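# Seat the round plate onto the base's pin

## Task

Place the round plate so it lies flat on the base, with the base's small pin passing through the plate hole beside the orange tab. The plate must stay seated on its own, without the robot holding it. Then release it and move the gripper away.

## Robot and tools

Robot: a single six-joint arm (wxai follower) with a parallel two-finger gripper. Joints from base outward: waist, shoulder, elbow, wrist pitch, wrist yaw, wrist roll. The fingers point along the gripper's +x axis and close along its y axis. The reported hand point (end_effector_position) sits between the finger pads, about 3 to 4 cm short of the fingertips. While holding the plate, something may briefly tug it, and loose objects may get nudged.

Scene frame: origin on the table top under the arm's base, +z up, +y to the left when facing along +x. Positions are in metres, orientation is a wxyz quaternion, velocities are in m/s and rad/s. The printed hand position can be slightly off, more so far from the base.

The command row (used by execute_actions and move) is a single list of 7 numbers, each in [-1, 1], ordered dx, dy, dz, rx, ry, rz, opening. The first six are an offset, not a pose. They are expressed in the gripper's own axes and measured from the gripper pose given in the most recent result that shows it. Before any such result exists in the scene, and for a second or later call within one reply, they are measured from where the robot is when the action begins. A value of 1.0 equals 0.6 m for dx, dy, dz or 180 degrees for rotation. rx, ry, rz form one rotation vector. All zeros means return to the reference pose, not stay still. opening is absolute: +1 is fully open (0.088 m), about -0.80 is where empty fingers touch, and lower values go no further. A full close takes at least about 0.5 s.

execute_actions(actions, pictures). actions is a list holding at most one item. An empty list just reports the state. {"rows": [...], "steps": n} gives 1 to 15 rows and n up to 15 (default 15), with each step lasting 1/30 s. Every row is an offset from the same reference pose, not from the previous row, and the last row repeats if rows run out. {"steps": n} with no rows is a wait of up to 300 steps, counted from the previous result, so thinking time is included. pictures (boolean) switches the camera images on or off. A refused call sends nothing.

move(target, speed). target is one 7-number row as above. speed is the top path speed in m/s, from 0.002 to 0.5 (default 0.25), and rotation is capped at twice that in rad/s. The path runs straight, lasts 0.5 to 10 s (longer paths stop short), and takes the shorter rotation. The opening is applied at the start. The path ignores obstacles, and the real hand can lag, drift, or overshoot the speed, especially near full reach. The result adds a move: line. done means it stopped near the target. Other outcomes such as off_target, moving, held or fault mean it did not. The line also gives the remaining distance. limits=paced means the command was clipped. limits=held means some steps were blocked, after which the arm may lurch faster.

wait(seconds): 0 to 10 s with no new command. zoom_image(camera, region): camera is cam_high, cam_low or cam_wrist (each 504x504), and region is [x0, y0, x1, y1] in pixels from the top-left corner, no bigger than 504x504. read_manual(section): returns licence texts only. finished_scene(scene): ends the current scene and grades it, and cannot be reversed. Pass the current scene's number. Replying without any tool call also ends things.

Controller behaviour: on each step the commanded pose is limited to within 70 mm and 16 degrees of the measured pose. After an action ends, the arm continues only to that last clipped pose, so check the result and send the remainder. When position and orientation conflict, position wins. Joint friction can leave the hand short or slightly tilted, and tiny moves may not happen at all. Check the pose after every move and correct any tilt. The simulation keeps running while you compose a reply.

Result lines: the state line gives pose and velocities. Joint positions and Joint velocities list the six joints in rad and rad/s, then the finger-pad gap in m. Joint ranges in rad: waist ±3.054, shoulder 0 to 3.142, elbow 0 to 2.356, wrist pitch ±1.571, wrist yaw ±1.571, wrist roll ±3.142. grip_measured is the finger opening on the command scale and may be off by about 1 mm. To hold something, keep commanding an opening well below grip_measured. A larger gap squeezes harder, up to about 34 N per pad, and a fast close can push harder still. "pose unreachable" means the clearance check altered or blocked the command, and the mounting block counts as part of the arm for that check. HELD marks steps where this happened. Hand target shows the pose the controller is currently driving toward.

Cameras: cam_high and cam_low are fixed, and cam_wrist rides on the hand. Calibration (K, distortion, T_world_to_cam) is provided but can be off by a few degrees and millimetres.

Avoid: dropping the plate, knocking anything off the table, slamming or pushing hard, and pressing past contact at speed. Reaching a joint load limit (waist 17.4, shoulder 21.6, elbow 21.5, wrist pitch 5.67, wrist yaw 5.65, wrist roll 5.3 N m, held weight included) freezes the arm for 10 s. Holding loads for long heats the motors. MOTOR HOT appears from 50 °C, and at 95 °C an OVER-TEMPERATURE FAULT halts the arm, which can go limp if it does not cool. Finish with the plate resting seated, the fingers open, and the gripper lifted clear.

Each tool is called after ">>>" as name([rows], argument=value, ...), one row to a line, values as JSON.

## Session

>>> execute_actions(actions=[])

Scene clock: 0.00 s of 4050.00 s.
end_effector_position=(+0.4213, +0.2273, +0.1027) grip_measured=+0.834 end_effector_quat_wxyz=(-0.383, +0.887, -0.085, -0.242) end_effector_velocity=(-0.003, -0.002, -0.004) end_effector_angular_velocity=(-0.024, +0.028, +0.013)
Joint positions: [ 0.352  1.413  0.695  0.694  0.204 -1.576  0.08 ]
Joint velocities: [-0.002 -0.002 -0.002 -0.022 -0.022 -0.022 -0.   ]
Motor temperatures (°C, as the motors report them): [22 22 22 23 22 24]
Heat: hottest wrist roll 24 °C (+0.0 °C/min).
Hand target: +0.421, +0.227, +0.103; -0.383, +0.887, -0.084, -0.242
camera_calibration (this result's frames):
cam_wrist: T_world_to_cam=[[0.352523, 0.708147, 0.611765, -0.365131], [0.0581248, -0.669039, 0.740951, 0.0822322], [0.933996, -0.225643, -0.277013, -0.238304], [0, 0, 0, 1]] pos_world=[0.346512, 0.259811, 0.0964309]

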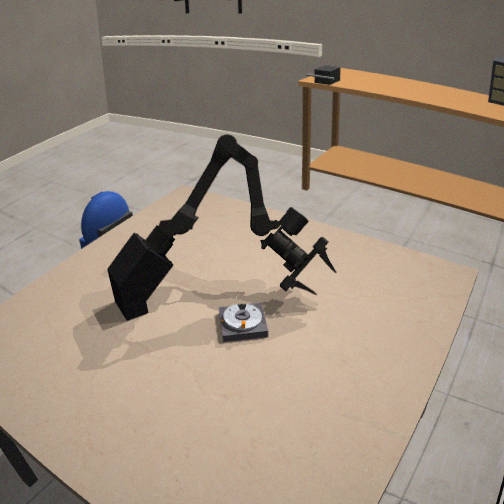

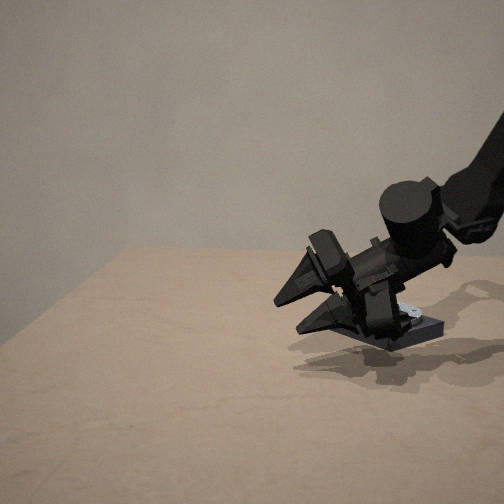

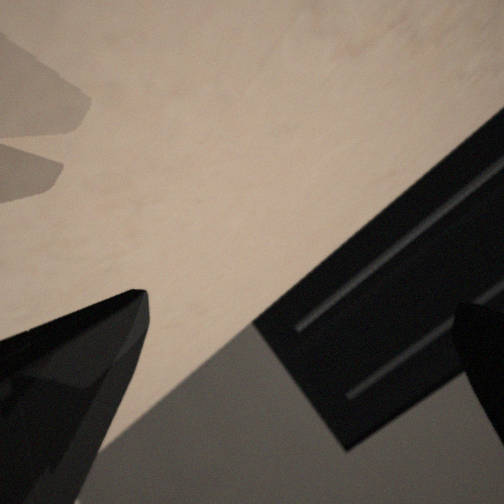

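>>> zoom_image(camera="cam_high", region=[205, 290, 285, 355])

Region (205, 290, 285, 355) of cam_high's 504x504 image, scaled by 6.300, with more detail than that image has; it fills the top 410 rows of this view, and the rest is white.

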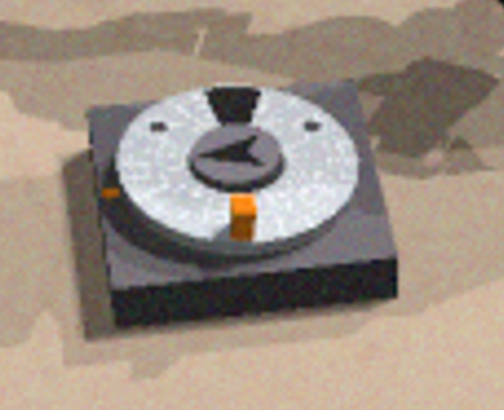

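>>> move(target=[-0.1944, 0.2760, -0.2701, 0.1254, -0.1697, 0.2919, -0.08], speed=0.25)

Scene clock: 22.17 s of 4050.00 s.
end_effector_position=(+0.3233, -0.0070, +0.1504) grip_measured=-0.080 end_effector_quat_wxyz=(-0.401, +0.581, -0.406, -0.580) end_effector_velocity=(-0.002, -0.001, +0.002) end_effector_angular_velocity=(+0.001, +0.017, +0.008)
Joint positions: [-0.572  1.771  1.07  -0.905 -0.847 -2.41   0.035]
Joint velocities: [-0.007  0.012  0.017 -0.037  0.007 -0.037 -0.   ]
Motor temperatures (°C, as the motors report them): [22 25 22 25 23 24]
Heat: hottest shoulder 25 °C (+2.7 °C/min).
Hand target: +0.324, -0.010, +0.151; -0.401, +0.581, -0.408, -0.579
Off the commanded pose: 0.001 m, 1 deg.
After step 90, 16.40 s passed at rest.
move: done
camera_calibration (this result's frames):
cam_wrist: T_world_to_cam=[[0.929477, 0.367376, -0.0332681, -0.285683], [0.355705, -0.868741, 0.344619, -0.142182], [0.0977036, -0.332149, -0.938153, 0.182648], [0, 0, 0, 1]] pos_world=[0.298265, 0.0421002, 0.210846]

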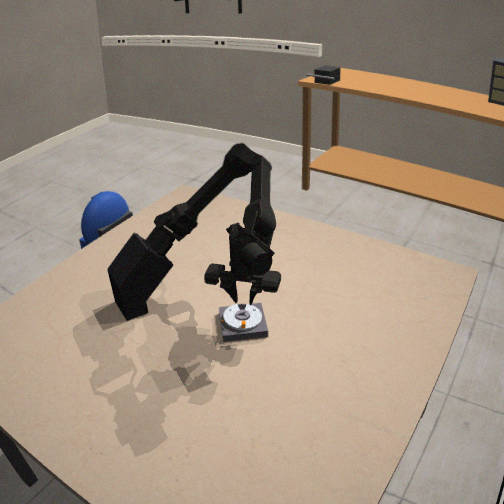

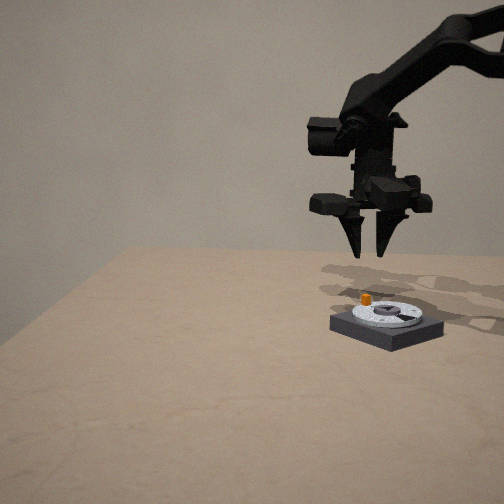

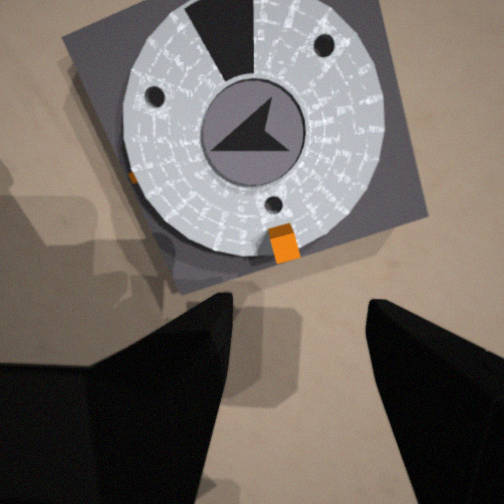

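>>> move(target=[0.113, 0.0, 0.0, 0, 0, 0, -0.08], speed=0.08)

>>> zoom_image(camera="cam_low", region=[325, 250, 445, 350])

Scene clock: 31.67 s of 4050.00 s.
end_effector_position=(+0.3265, -0.0050, +0.0849) grip_measured=-0.080 end_effector_quat_wxyz=(-0.400, +0.586, -0.400, -0.580) end_effector_velocity=(+0.005, -0.001, -0.000) end_effector_angular_velocity=(-0.012, -0.020, +0.022)
Joint positions: [-0.401  1.825  0.942 -0.518 -0.841 -2.156  0.035]
Joint velocities: [ 0.002 -0.002 -0.002  0.037  0.007  0.007  0.   ]
Motor temperatures (°C, as the motors report them): [24 25 23 25 23 24]
Heat: hottest shoulder 25 °C (+1.9 °C/min).
Hand target: +0.324, -0.007, +0.082; -0.402, +0.582, -0.406, -0.580
Off the commanded pose: 0.005 m, 1 deg.
After step 90, 5.27 s passed at rest.
move: done
camera_calibration (this result's frames):
cam_wrist: T_world_to_cam=[[0.925185, 0.378759, -0.023969, -0.290902], [0.36309, -0.864993, 0.346341, -0.121501], [0.110447, -0.329132, -0.937803, 0.117412], [0, 0, 0, 1]] pos_world=[0.300286, 0.0437282, 0.145218]

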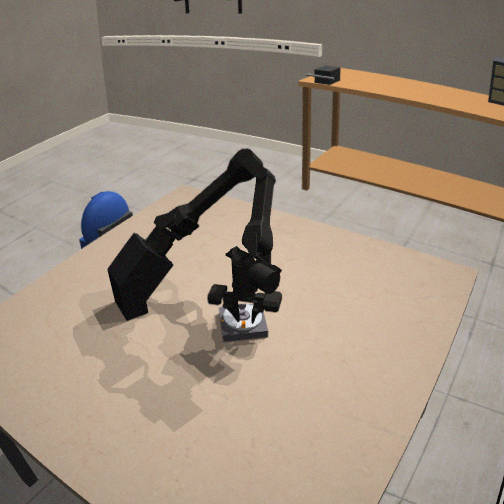

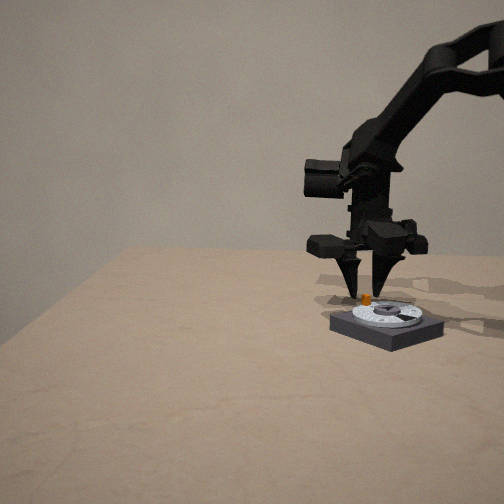

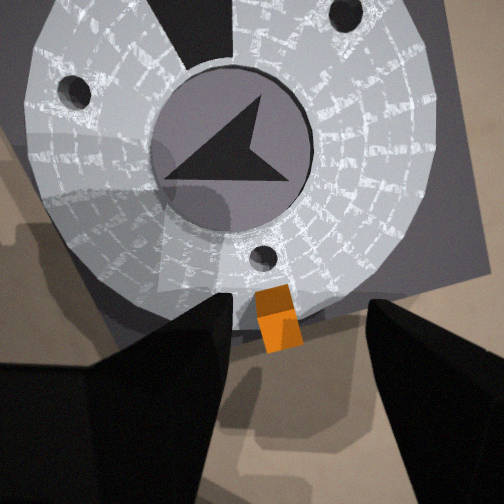

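Region (325, 250, 445, 350) of cam_low's 504x504 image, scaled by 4.200, with more detail than that image has.

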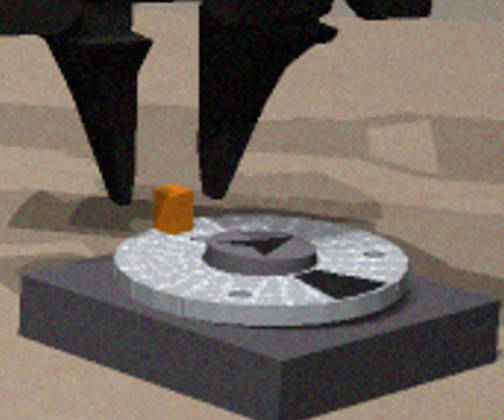

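>>> move(target=[0.012, 0.024, -0.002, 0, 0, 0, -0.08], speed=0.03)

>>> zoom_image(camera="cam_low", region=[325, 250, 445, 350])

Scene clock: 49.47 s of 4050.00 s.
end_effector_position=(+0.3154, -0.0098, +0.0783) grip_measured=-0.080 end_effector_quat_wxyz=(-0.399, +0.587, -0.399, -0.580) end_effector_velocity=(-0.002, -0.000, -0.001) end_effector_angular_velocity=(+0.007, -0.002, +0.019)
Joint positions: [-0.401  1.826  0.886 -0.458 -0.84  -2.155  0.035]
Joint velocities: [-0.002  0.002 -0.007  0.007 -0.007 -0.022 -0.   ]
Motor temperatures (°C, as the motors report them): [26 24 23 24 23 24]
Heat: hottest waist 26 °C (+2.4 °C/min).
Hand target: +0.313, -0.011, +0.077; -0.400, +0.586, -0.401, -0.580
Off the commanded pose: 0.003 m, 0 deg.
After step 90, 13.97 s passed at rest.
move: done
camera_calibration (this result's frames):
cam_wrist: T_world_to_cam=[[0.923997, 0.381749, -0.0222988, -0.27876], [0.365167, -0.863548, 0.34776, -0.120089], [0.113501, -0.329472, -0.937318, 0.109857], [0, 0, 0, 1]] pos_world=[0.288957, 0.0389089, 0.138517]

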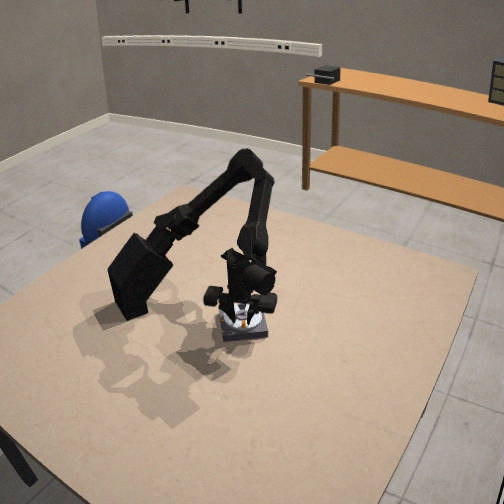

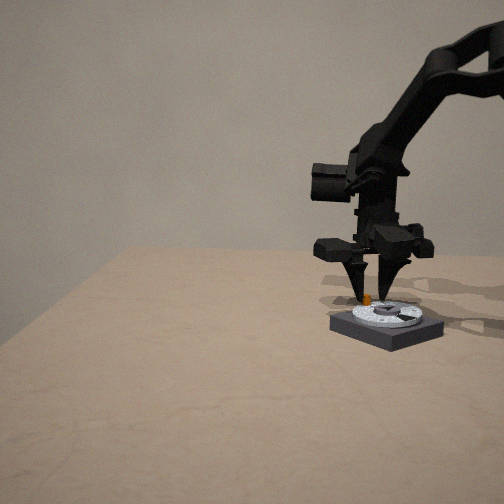

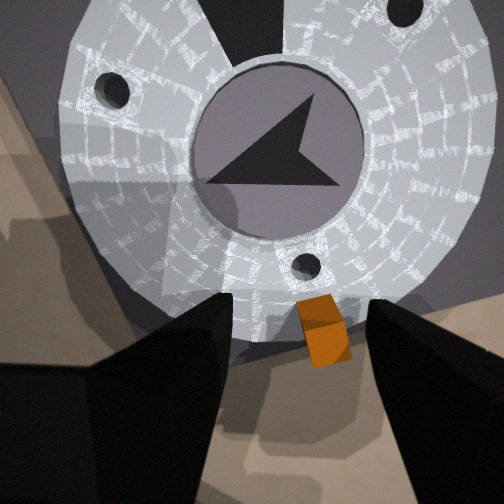

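Region (325, 250, 445, 350) of cam_low's 504x504 image, scaled by 4.200, with more detail than that image has.

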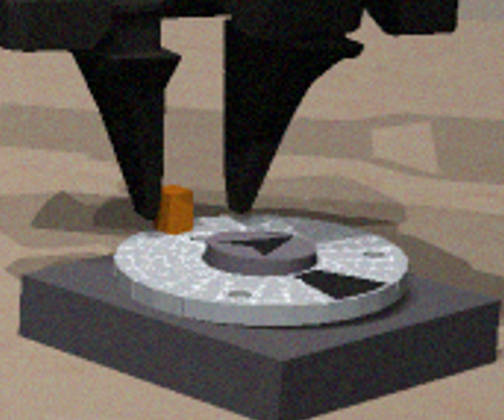

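>>> move(target=[-0.002, 0.0596, 0.0105, 0.1278, 0, 0, -0.08], speed=0.1)

>>> zoom_image(camera="cam_low", region=[325, 250, 445, 350])

Scene clock: 56.07 s of 4050.00 s.
end_effector_position=(+0.2823, -0.0185, +0.0788) grip_measured=-0.079 end_effector_quat_wxyz=(+0.506, -0.499, +0.505, +0.489) end_effector_velocity=(-0.001, +0.005, +0.002) end_effector_angular_velocity=(+0.021, -0.006, -0.010)
Joint positions: [-0.441  1.791  0.756 -0.405 -0.844 -1.819  0.035]
Joint velocities: [-0.002 -0.012 -0.007 -0.007 -0.022  0.007 -0.   ]
Motor temperatures (°C, as the motors report them): [26 25 23 24 23 24]
Heat: hottest waist 26 °C (+2.1 °C/min).
Hand target: +0.280, -0.017, +0.079; +0.508, -0.496, +0.507, +0.488
Off the commanded pose: 0.003 m, 0 deg.
After step 90, 1.27 s passed at rest.
move: done
camera_calibration (this result's frames):
cam_wrist: T_world_to_cam=[[0.999828, -0.00248361, -0.0183897, -0.273668], [0.00406636, -0.937593, 0.34771, -0.0150948], [-0.0181056, -0.347725, -0.937422, 0.148038], [0, 0, 0, 1]] pos_world=[0.276362, 0.0366439, 0.13899]

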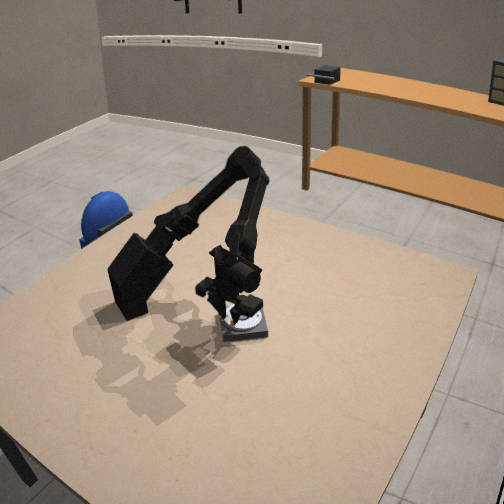

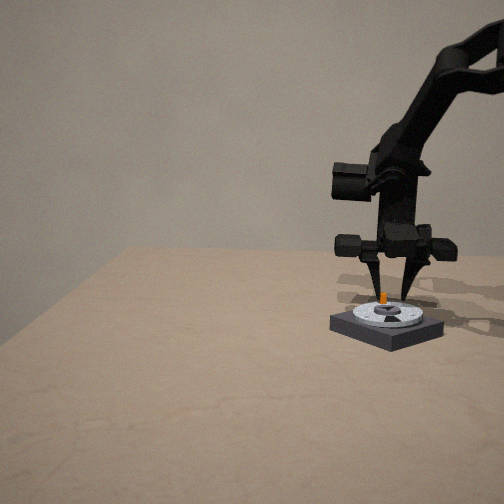

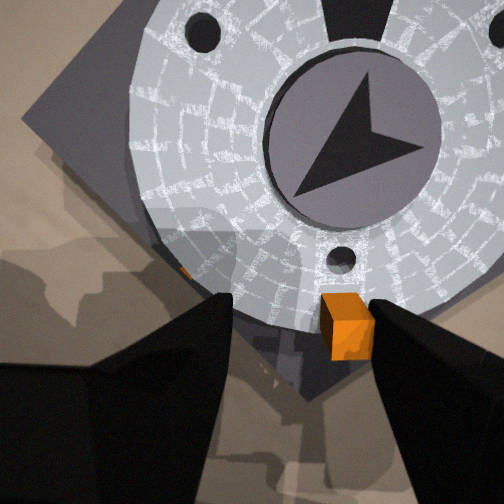

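Region (325, 250, 445, 350) of cam_low's 504x504 image, scaled by 4.200, with more detail than that image has.

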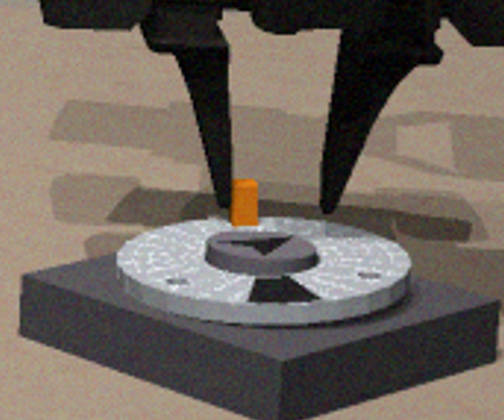

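>>> move(target=[-0.0025, 0.0453, 0.0305, 0.1922, 0, 0, -0.08], speed=0.14)

>>> zoom_image(camera="cam_wrist", region=[220, 180, 440, 400])

Scene clock: 67.57 s of 4050.00 s.
end_effector_position=(+0.2577, -0.0017, +0.0802) grip_measured=-0.079 end_effector_quat_wxyz=(+0.631, -0.328, +0.627, +0.316) end_effector_velocity=(-0.003, +0.001, -0.000) end_effector_angular_velocity=(-0.005, +0.008, -0.011)
Joint positions: [-0.418  1.671  0.633 -0.372 -0.837 -1.181  0.035]
Joint velocities: [ 0.002 -0.007 -0.007 -0.007  0.007  0.007 -0.   ]
Motor temperatures (°C, as the motors report them): [26 25 22 24 23 24]
Heat: hottest waist 26 °C (+2.0 °C/min).
Hand target: +0.256, +0.000, +0.080; +0.632, -0.326, +0.628, +0.317
Off the commanded pose: 0.003 m, 0 deg.
After step 90, 5.97 s passed at rest.
move: done
camera_calibration (this result's frames):
cam_wrist: T_world_to_cam=[[0.823446, -0.567293, -0.0107262, -0.205112], [-0.529966, -0.775743, 0.342577, 0.138524], [-0.202662, -0.27641, -0.939428, 0.202618], [0, 0, 0, 1]] pos_world=[0.283375, 0.0471064, 0.140689]

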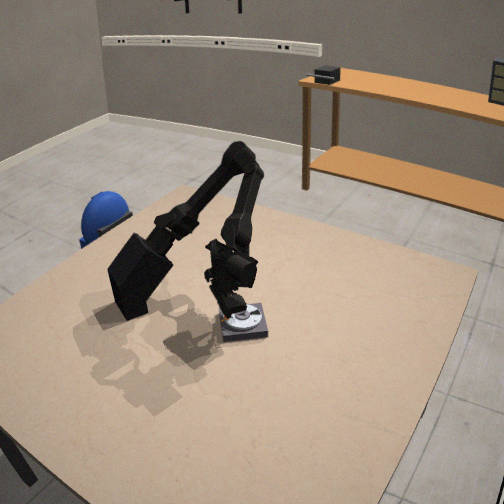

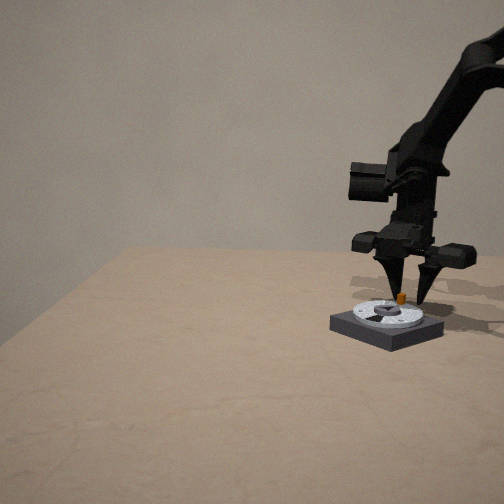

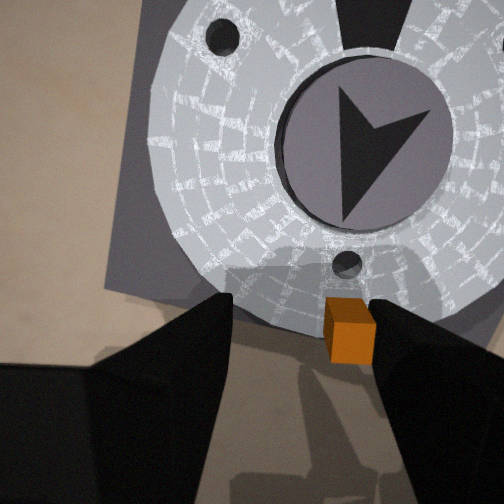

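Region (220, 180, 440, 400) of cam_wrist's 504x504 image, scaled by 2.291, with more detail than that image has.

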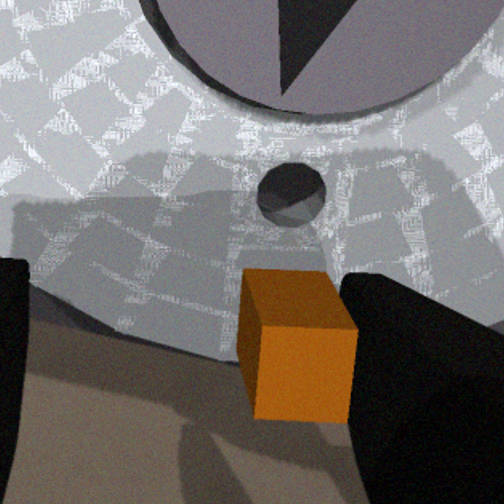

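>>> execute_actions([
  {"rows": [[0,0,0,0,0,0,-0.093],[0,0,0,0,0,0,-0.106],[0,0,0,0,0,0,-0.119],[0,0,0,0,0,0,-0.132],[0,0,0,0,0,0,-0.145],[0,0,0,0,0,0,-0.158],[0,0,0,0,0,0,-0.171],[0,0,0,0,0,0,-0.184],[0,0,0,0,0,0,-0.197],[0,0,0,0,0,0,-0.21],[0,0,0,0,0,0,-0.223],[0,0,0,0,0,0,-0.236],[0,0,0,0,0,0,-0.249],[0,0,0,0,0,0,-0.26],[0,0,0,0,0,0,-0.27]], "steps": 15},
], pictures=false)

>>> wait(seconds=0.4)

>>> zoom_image(camera="cam_wrist", region=[220, 180, 440, 400])

Scene clock: 71.40 s of 4050.00 s.
end_effector_position=(+0.2580, -0.0023, +0.0805) grip_measured=-0.233 end_effector_quat_wxyz=(+0.632, -0.329, +0.627, +0.315) end_effector_velocity=(+0.000, +0.002, +0.003) end_effector_angular_velocity=(+0.018, -0.012, -0.002)
Joint positions: [-0.42   1.67   0.633 -0.369 -0.835 -1.179  0.028]
Joint velocities: [-0.012 -0.007 -0.002 -0.007 -0.022 -0.007 -0.017]
Motor temperatures (°C, as the motors report them): [26 25 22 24 23 24]
Heat: hottest waist 26 °C (+2.0 °C/min).
Hand target: +0.258, -0.002, +0.080; +0.631, -0.328, +0.627, +0.316
Off the commanded pose: 0.001 m, 0 deg.
Steps of this call (steps 1 to 90: nothing new was sent; then 0.33 s passed at rest; steps 91 to 105: all 15 steps of this action). Readings (end_effector_position):
91: (+0.2577, -0.0016, +0.0802)
92: (+0.2578, -0.0016, +0.0802)
94: (+0.2578, -0.0016, +0.0802)
98: (+0.2580, -0.0019, +0.0804)
105: the state above

Scene clock: 71.80 s of 4050.00 s.
end_effector_position=(+0.2579, -0.0022, +0.0805) grip_measured=-0.269 end_effector_quat_wxyz=(+0.632, -0.329, +0.628, +0.315) end_effector_velocity=(-0.003, +0.001, -0.000) end_effector_angular_velocity=(+0.008, +0.005, -0.003)
Joint positions: [-0.42   1.67   0.633 -0.37  -0.835 -1.179  0.026]
Joint velocities: [-0.002 -0.002 -0.007 -0.007 -0.007 -0.007 -0.   ]
Motor temperatures (°C, as the motors report them): [26 25 22 24 23 24]
Heat: hottest waist 26 °C (+2.0 °C/min).
Hand target: +0.258, -0.002, +0.080; +0.631, -0.328, +0.627, +0.316
Off the commanded pose: 0.001 m, 0 deg.
Steps of this call (steps 1 to 12: nothing new was sent). Readings (end_effector_position):
1: (+0.2581, -0.0023, +0.0806)
2: (+0.2580, -0.0023, +0.0805)
4: (+0.2580, -0.0023, +0.0805)
8: (+0.2579, -0.0022, +0.0805)
12: the state above
camera_calibration (this result's frames):
cam_wrist: T_world_to_cam=[[0.822741, -0.568362, -0.00785409, -0.205635], [-0.531463, -0.774081, 0.344013, 0.138401], [-0.201604, -0.278859, -0.938932, 0.202458], [0, 0, 0, 1]] pos_world=[0.283555, 0.0467161, 0.140868]

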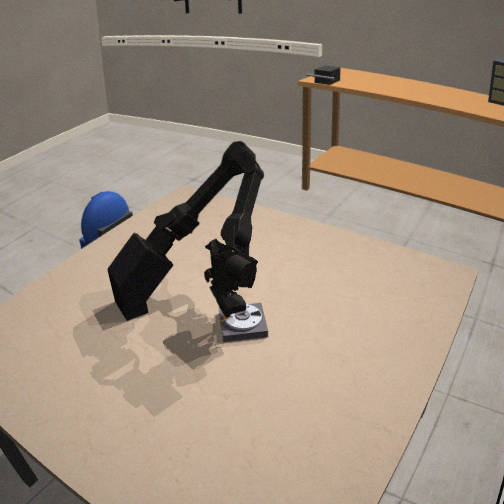

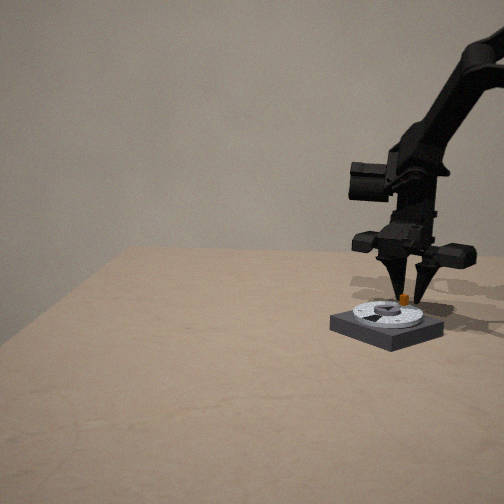

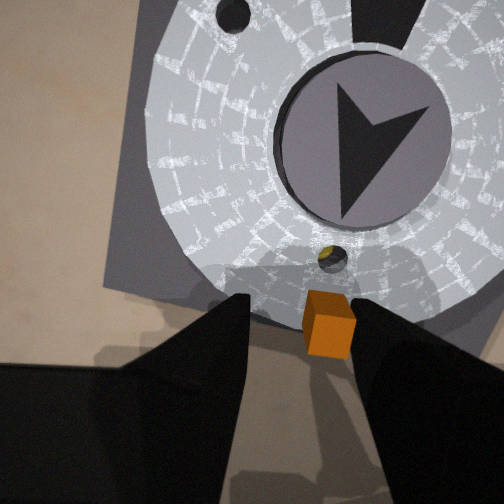

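Region (220, 180, 440, 400) of cam_wrist's 504x504 image, scaled by 2.291, with more detail than that image has.

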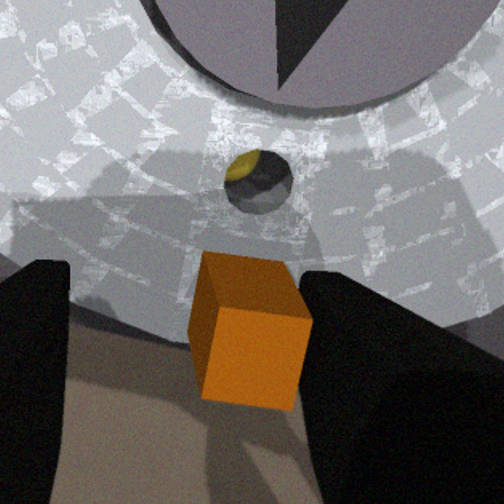

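>>> execute_actions([
  {"rows": [[0,0,0,0,0,0,-0.277],[0,0,0,0,0,0,-0.284],[0,0,0,0,0,0,-0.291],[0,0,0,0,0,0,-0.298],[0,0,0,0,0,0,-0.305],[0,0,0,0,0,0,-0.312],[0,0,0,0,0,0,-0.319],[0,0,0,0,0,0,-0.326],[0,0,0,0,0,0,-0.333],[0,0,0,0,0,0,-0.34],[0,0,0,0,0,0,-0.347],[0,0,0,0,0,0,-0.354],[0,0,0,0,0,0,-0.361],[0,0,0,0,0,0,-0.368],[0,0,0,0,0,0,-0.375]], "steps": 15},
], pictures=false)

>>> wait(seconds=0.5)

>>> zoom_image(camera="cam_wrist", region=[220, 180, 440, 400])

Scene clock: 76.47 s of 4050.00 s.
end_effector_position=(+0.2580, -0.0023, +0.0805) grip_measured=-0.353 end_effector_quat_wxyz=(+0.632, -0.329, +0.628, +0.315) end_effector_velocity=(-0.004, +0.003, -0.000) end_effector_angular_velocity=(+0.025, +0.011, -0.014)
Joint positions: [-0.42   1.67   0.633 -0.37  -0.835 -1.179  0.022]
Joint velocities: [-0.002  0.002 -0.002 -0.022 -0.022 -0.007 -0.01 ]
Motor temperatures (°C, as the motors report them): [26 25 22 24 23 24]
Heat: hottest waist 26 °C (+1.0 °C/min).
Hand target: +0.258, -0.002, +0.081; +0.632, -0.329, +0.628, +0.315
Off the commanded pose: 0.000 m, 0 deg.
Steps of this call (steps 1 to 90: nothing new was sent; then 1.17 s passed at rest; steps 91 to 105: all 15 steps of this action). Readings (end_effector_position):
91: (+0.2579, -0.0022, +0.0805)
92: (+0.2579, -0.0022, +0.0805)
94: (+0.2579, -0.0022, +0.0805)
98: (+0.2580, -0.0023, +0.0805)
105: the state above

Scene clock: 76.97 s of 4050.00 s.
end_effector_position=(+0.2580, -0.0022, +0.0804) grip_measured=-0.375 end_effector_quat_wxyz=(+0.631, -0.329, +0.628, +0.315) end_effector_velocity=(-0.004, +0.002, +0.001) end_effector_angular_velocity=(+0.024, +0.007, -0.032)
Joint positions: [-0.419  1.67   0.633 -0.37  -0.835 -1.179  0.021]
Joint velocities: [-0.007  0.002 -0.002 -0.022 -0.022  0.007  0.   ]
Motor temperatures (°C, as the motors report them): [26 25 22 24 23 24]
Heat: hottest waist 26 °C (+1.0 °C/min).
Hand target: +0.258, -0.002, +0.080; +0.631, -0.329, +0.628, +0.315
Off the commanded pose: 0.000 m, 0 deg.
Steps of this call (steps 1 to 15: nothing new was sent). Readings (end_effector_position):
1: (+0.2579, -0.0023, +0.0805)
2: (+0.2580, -0.0023, +0.0805)
4: (+0.2580, -0.0023, +0.0805)
8: (+0.2580, -0.0022, +0.0804)
15: the state above
camera_calibration (this result's frames):
cam_wrist: T_world_to_cam=[[0.823046, -0.56792, -0.00790058, -0.205706], [-0.531042, -0.774386, 0.343977, 0.138385], [-0.201469, -0.278913, -0.938945, 0.202387], [0, 0, 0, 1]] pos_world=[0.283569, 0.0467873, 0.140804]

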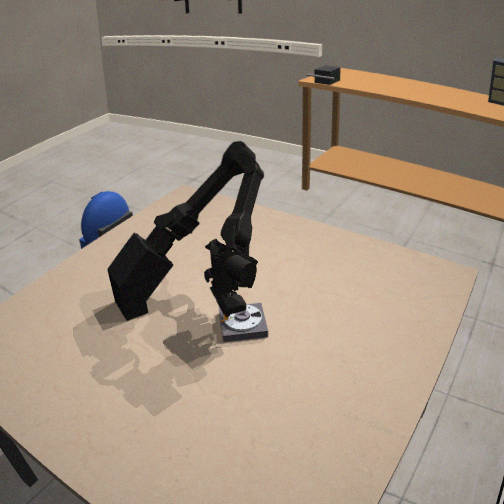

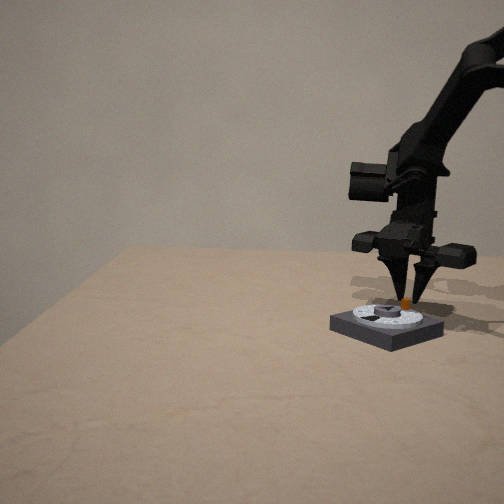

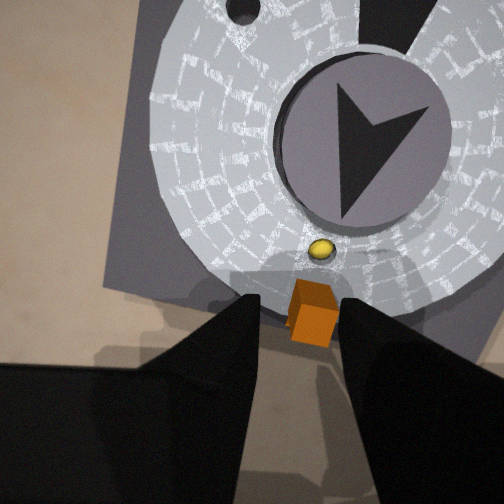

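Region (220, 180, 440, 400) of cam_wrist's 504x504 image, scaled by 2.291, with more detail than that image has.

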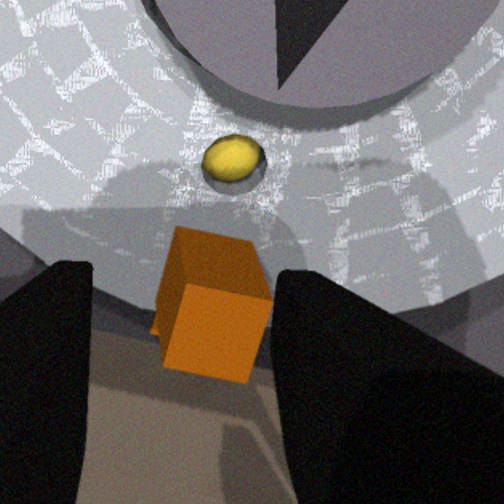

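The plate has dropped onto the pin. Opening the fingers and lifting clear.

>>> move(target=[-0.2, 0, 0, 0, 0, 0, 0.4], speed=0.12)

>>> zoom_image(camera="cam_low", region=[340, 285, 435, 340])

>>> zoom_image(camera="cam_high", region=[205, 290, 285, 355])

Scene clock: 80.37 s of 4050.00 s.
end_effector_position=(+0.2543, +0.0008, +0.1995) grip_measured=+0.400 end_effector_quat_wxyz=(+0.631, -0.327, +0.629, +0.315) end_effector_velocity=(-0.004, +0.003, +0.002) end_effector_angular_velocity=(+0.008, +0.015, -0.006)
Joint positions: [-0.801  1.586  0.92  -1.169 -0.815 -1.748  0.059]
Joint velocities: [-0.007 -0.002  0.002 -0.037  0.007 -0.022 -0.   ]
Motor temperatures (°C, as the motors report them): [26 25 22 24 23 24]
Heat: hottest waist 26 °C (+1.0 °C/min).
Hand target: +0.255, -0.001, +0.201; +0.630, -0.329, +0.629, +0.315
Off the commanded pose: 0.002 m, 0 deg.
move: done
camera_calibration (this result's frames):
cam_wrist: T_world_to_cam=[[0.821803, -0.569648, -0.0118699, -0.198992], [-0.53151, -0.773955, 0.344226, 0.097863], [-0.205274, -0.276577, -0.938812, 0.315192], [0, 0, 0, 1]] pos_world=[0.280249, 0.0495608, 0.259857]

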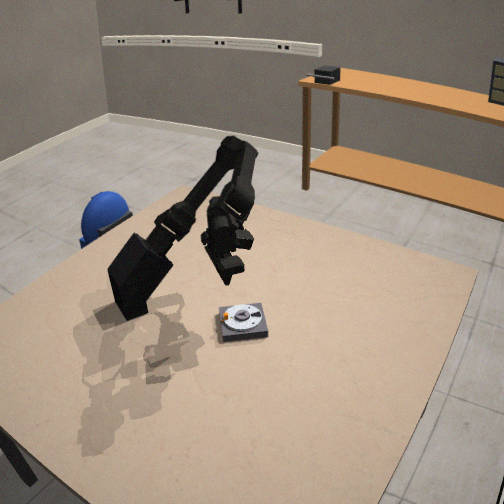

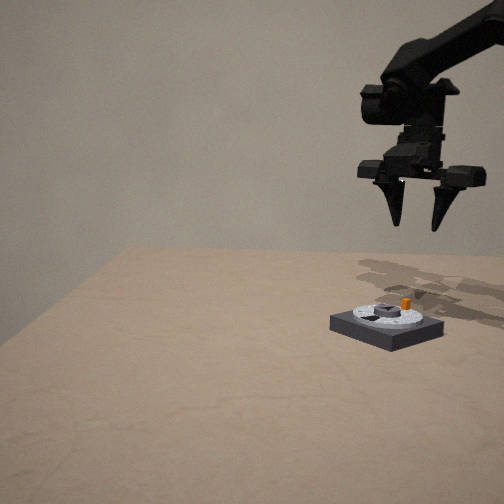

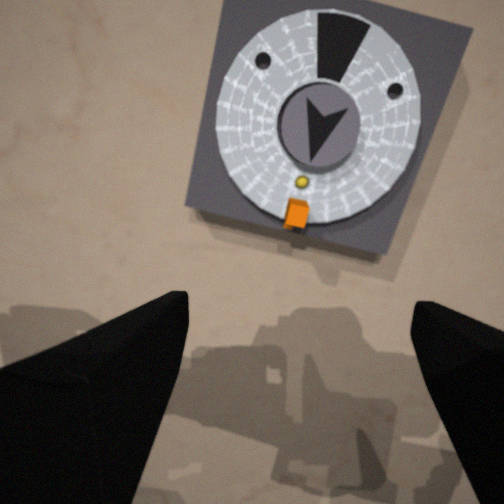

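Region (340, 285, 435, 340) of cam_low's 504x504 image, scaled by 5.305, with more detail than that image has; it fills the top 292 rows of this view, and the rest is white.

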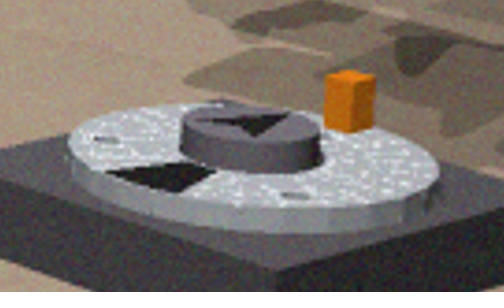

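Region (205, 290, 285, 355) of cam_high's 504x504 image, scaled by 6.300, with more detail than that image has; it fills the top 410 rows of this view, and the rest is white.

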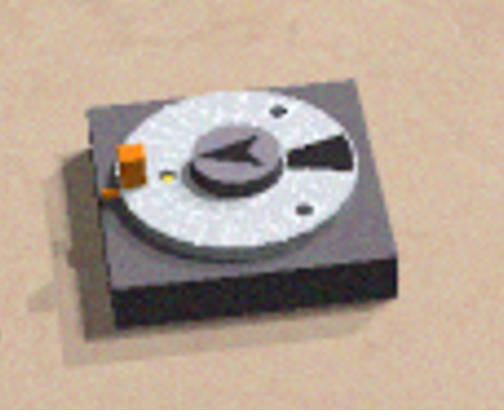

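The plate sits flat with the pin through the hole next to the tab, and the gripper is clear.

>>> finished_scene(scene=2)

The scene is finished: the task was done.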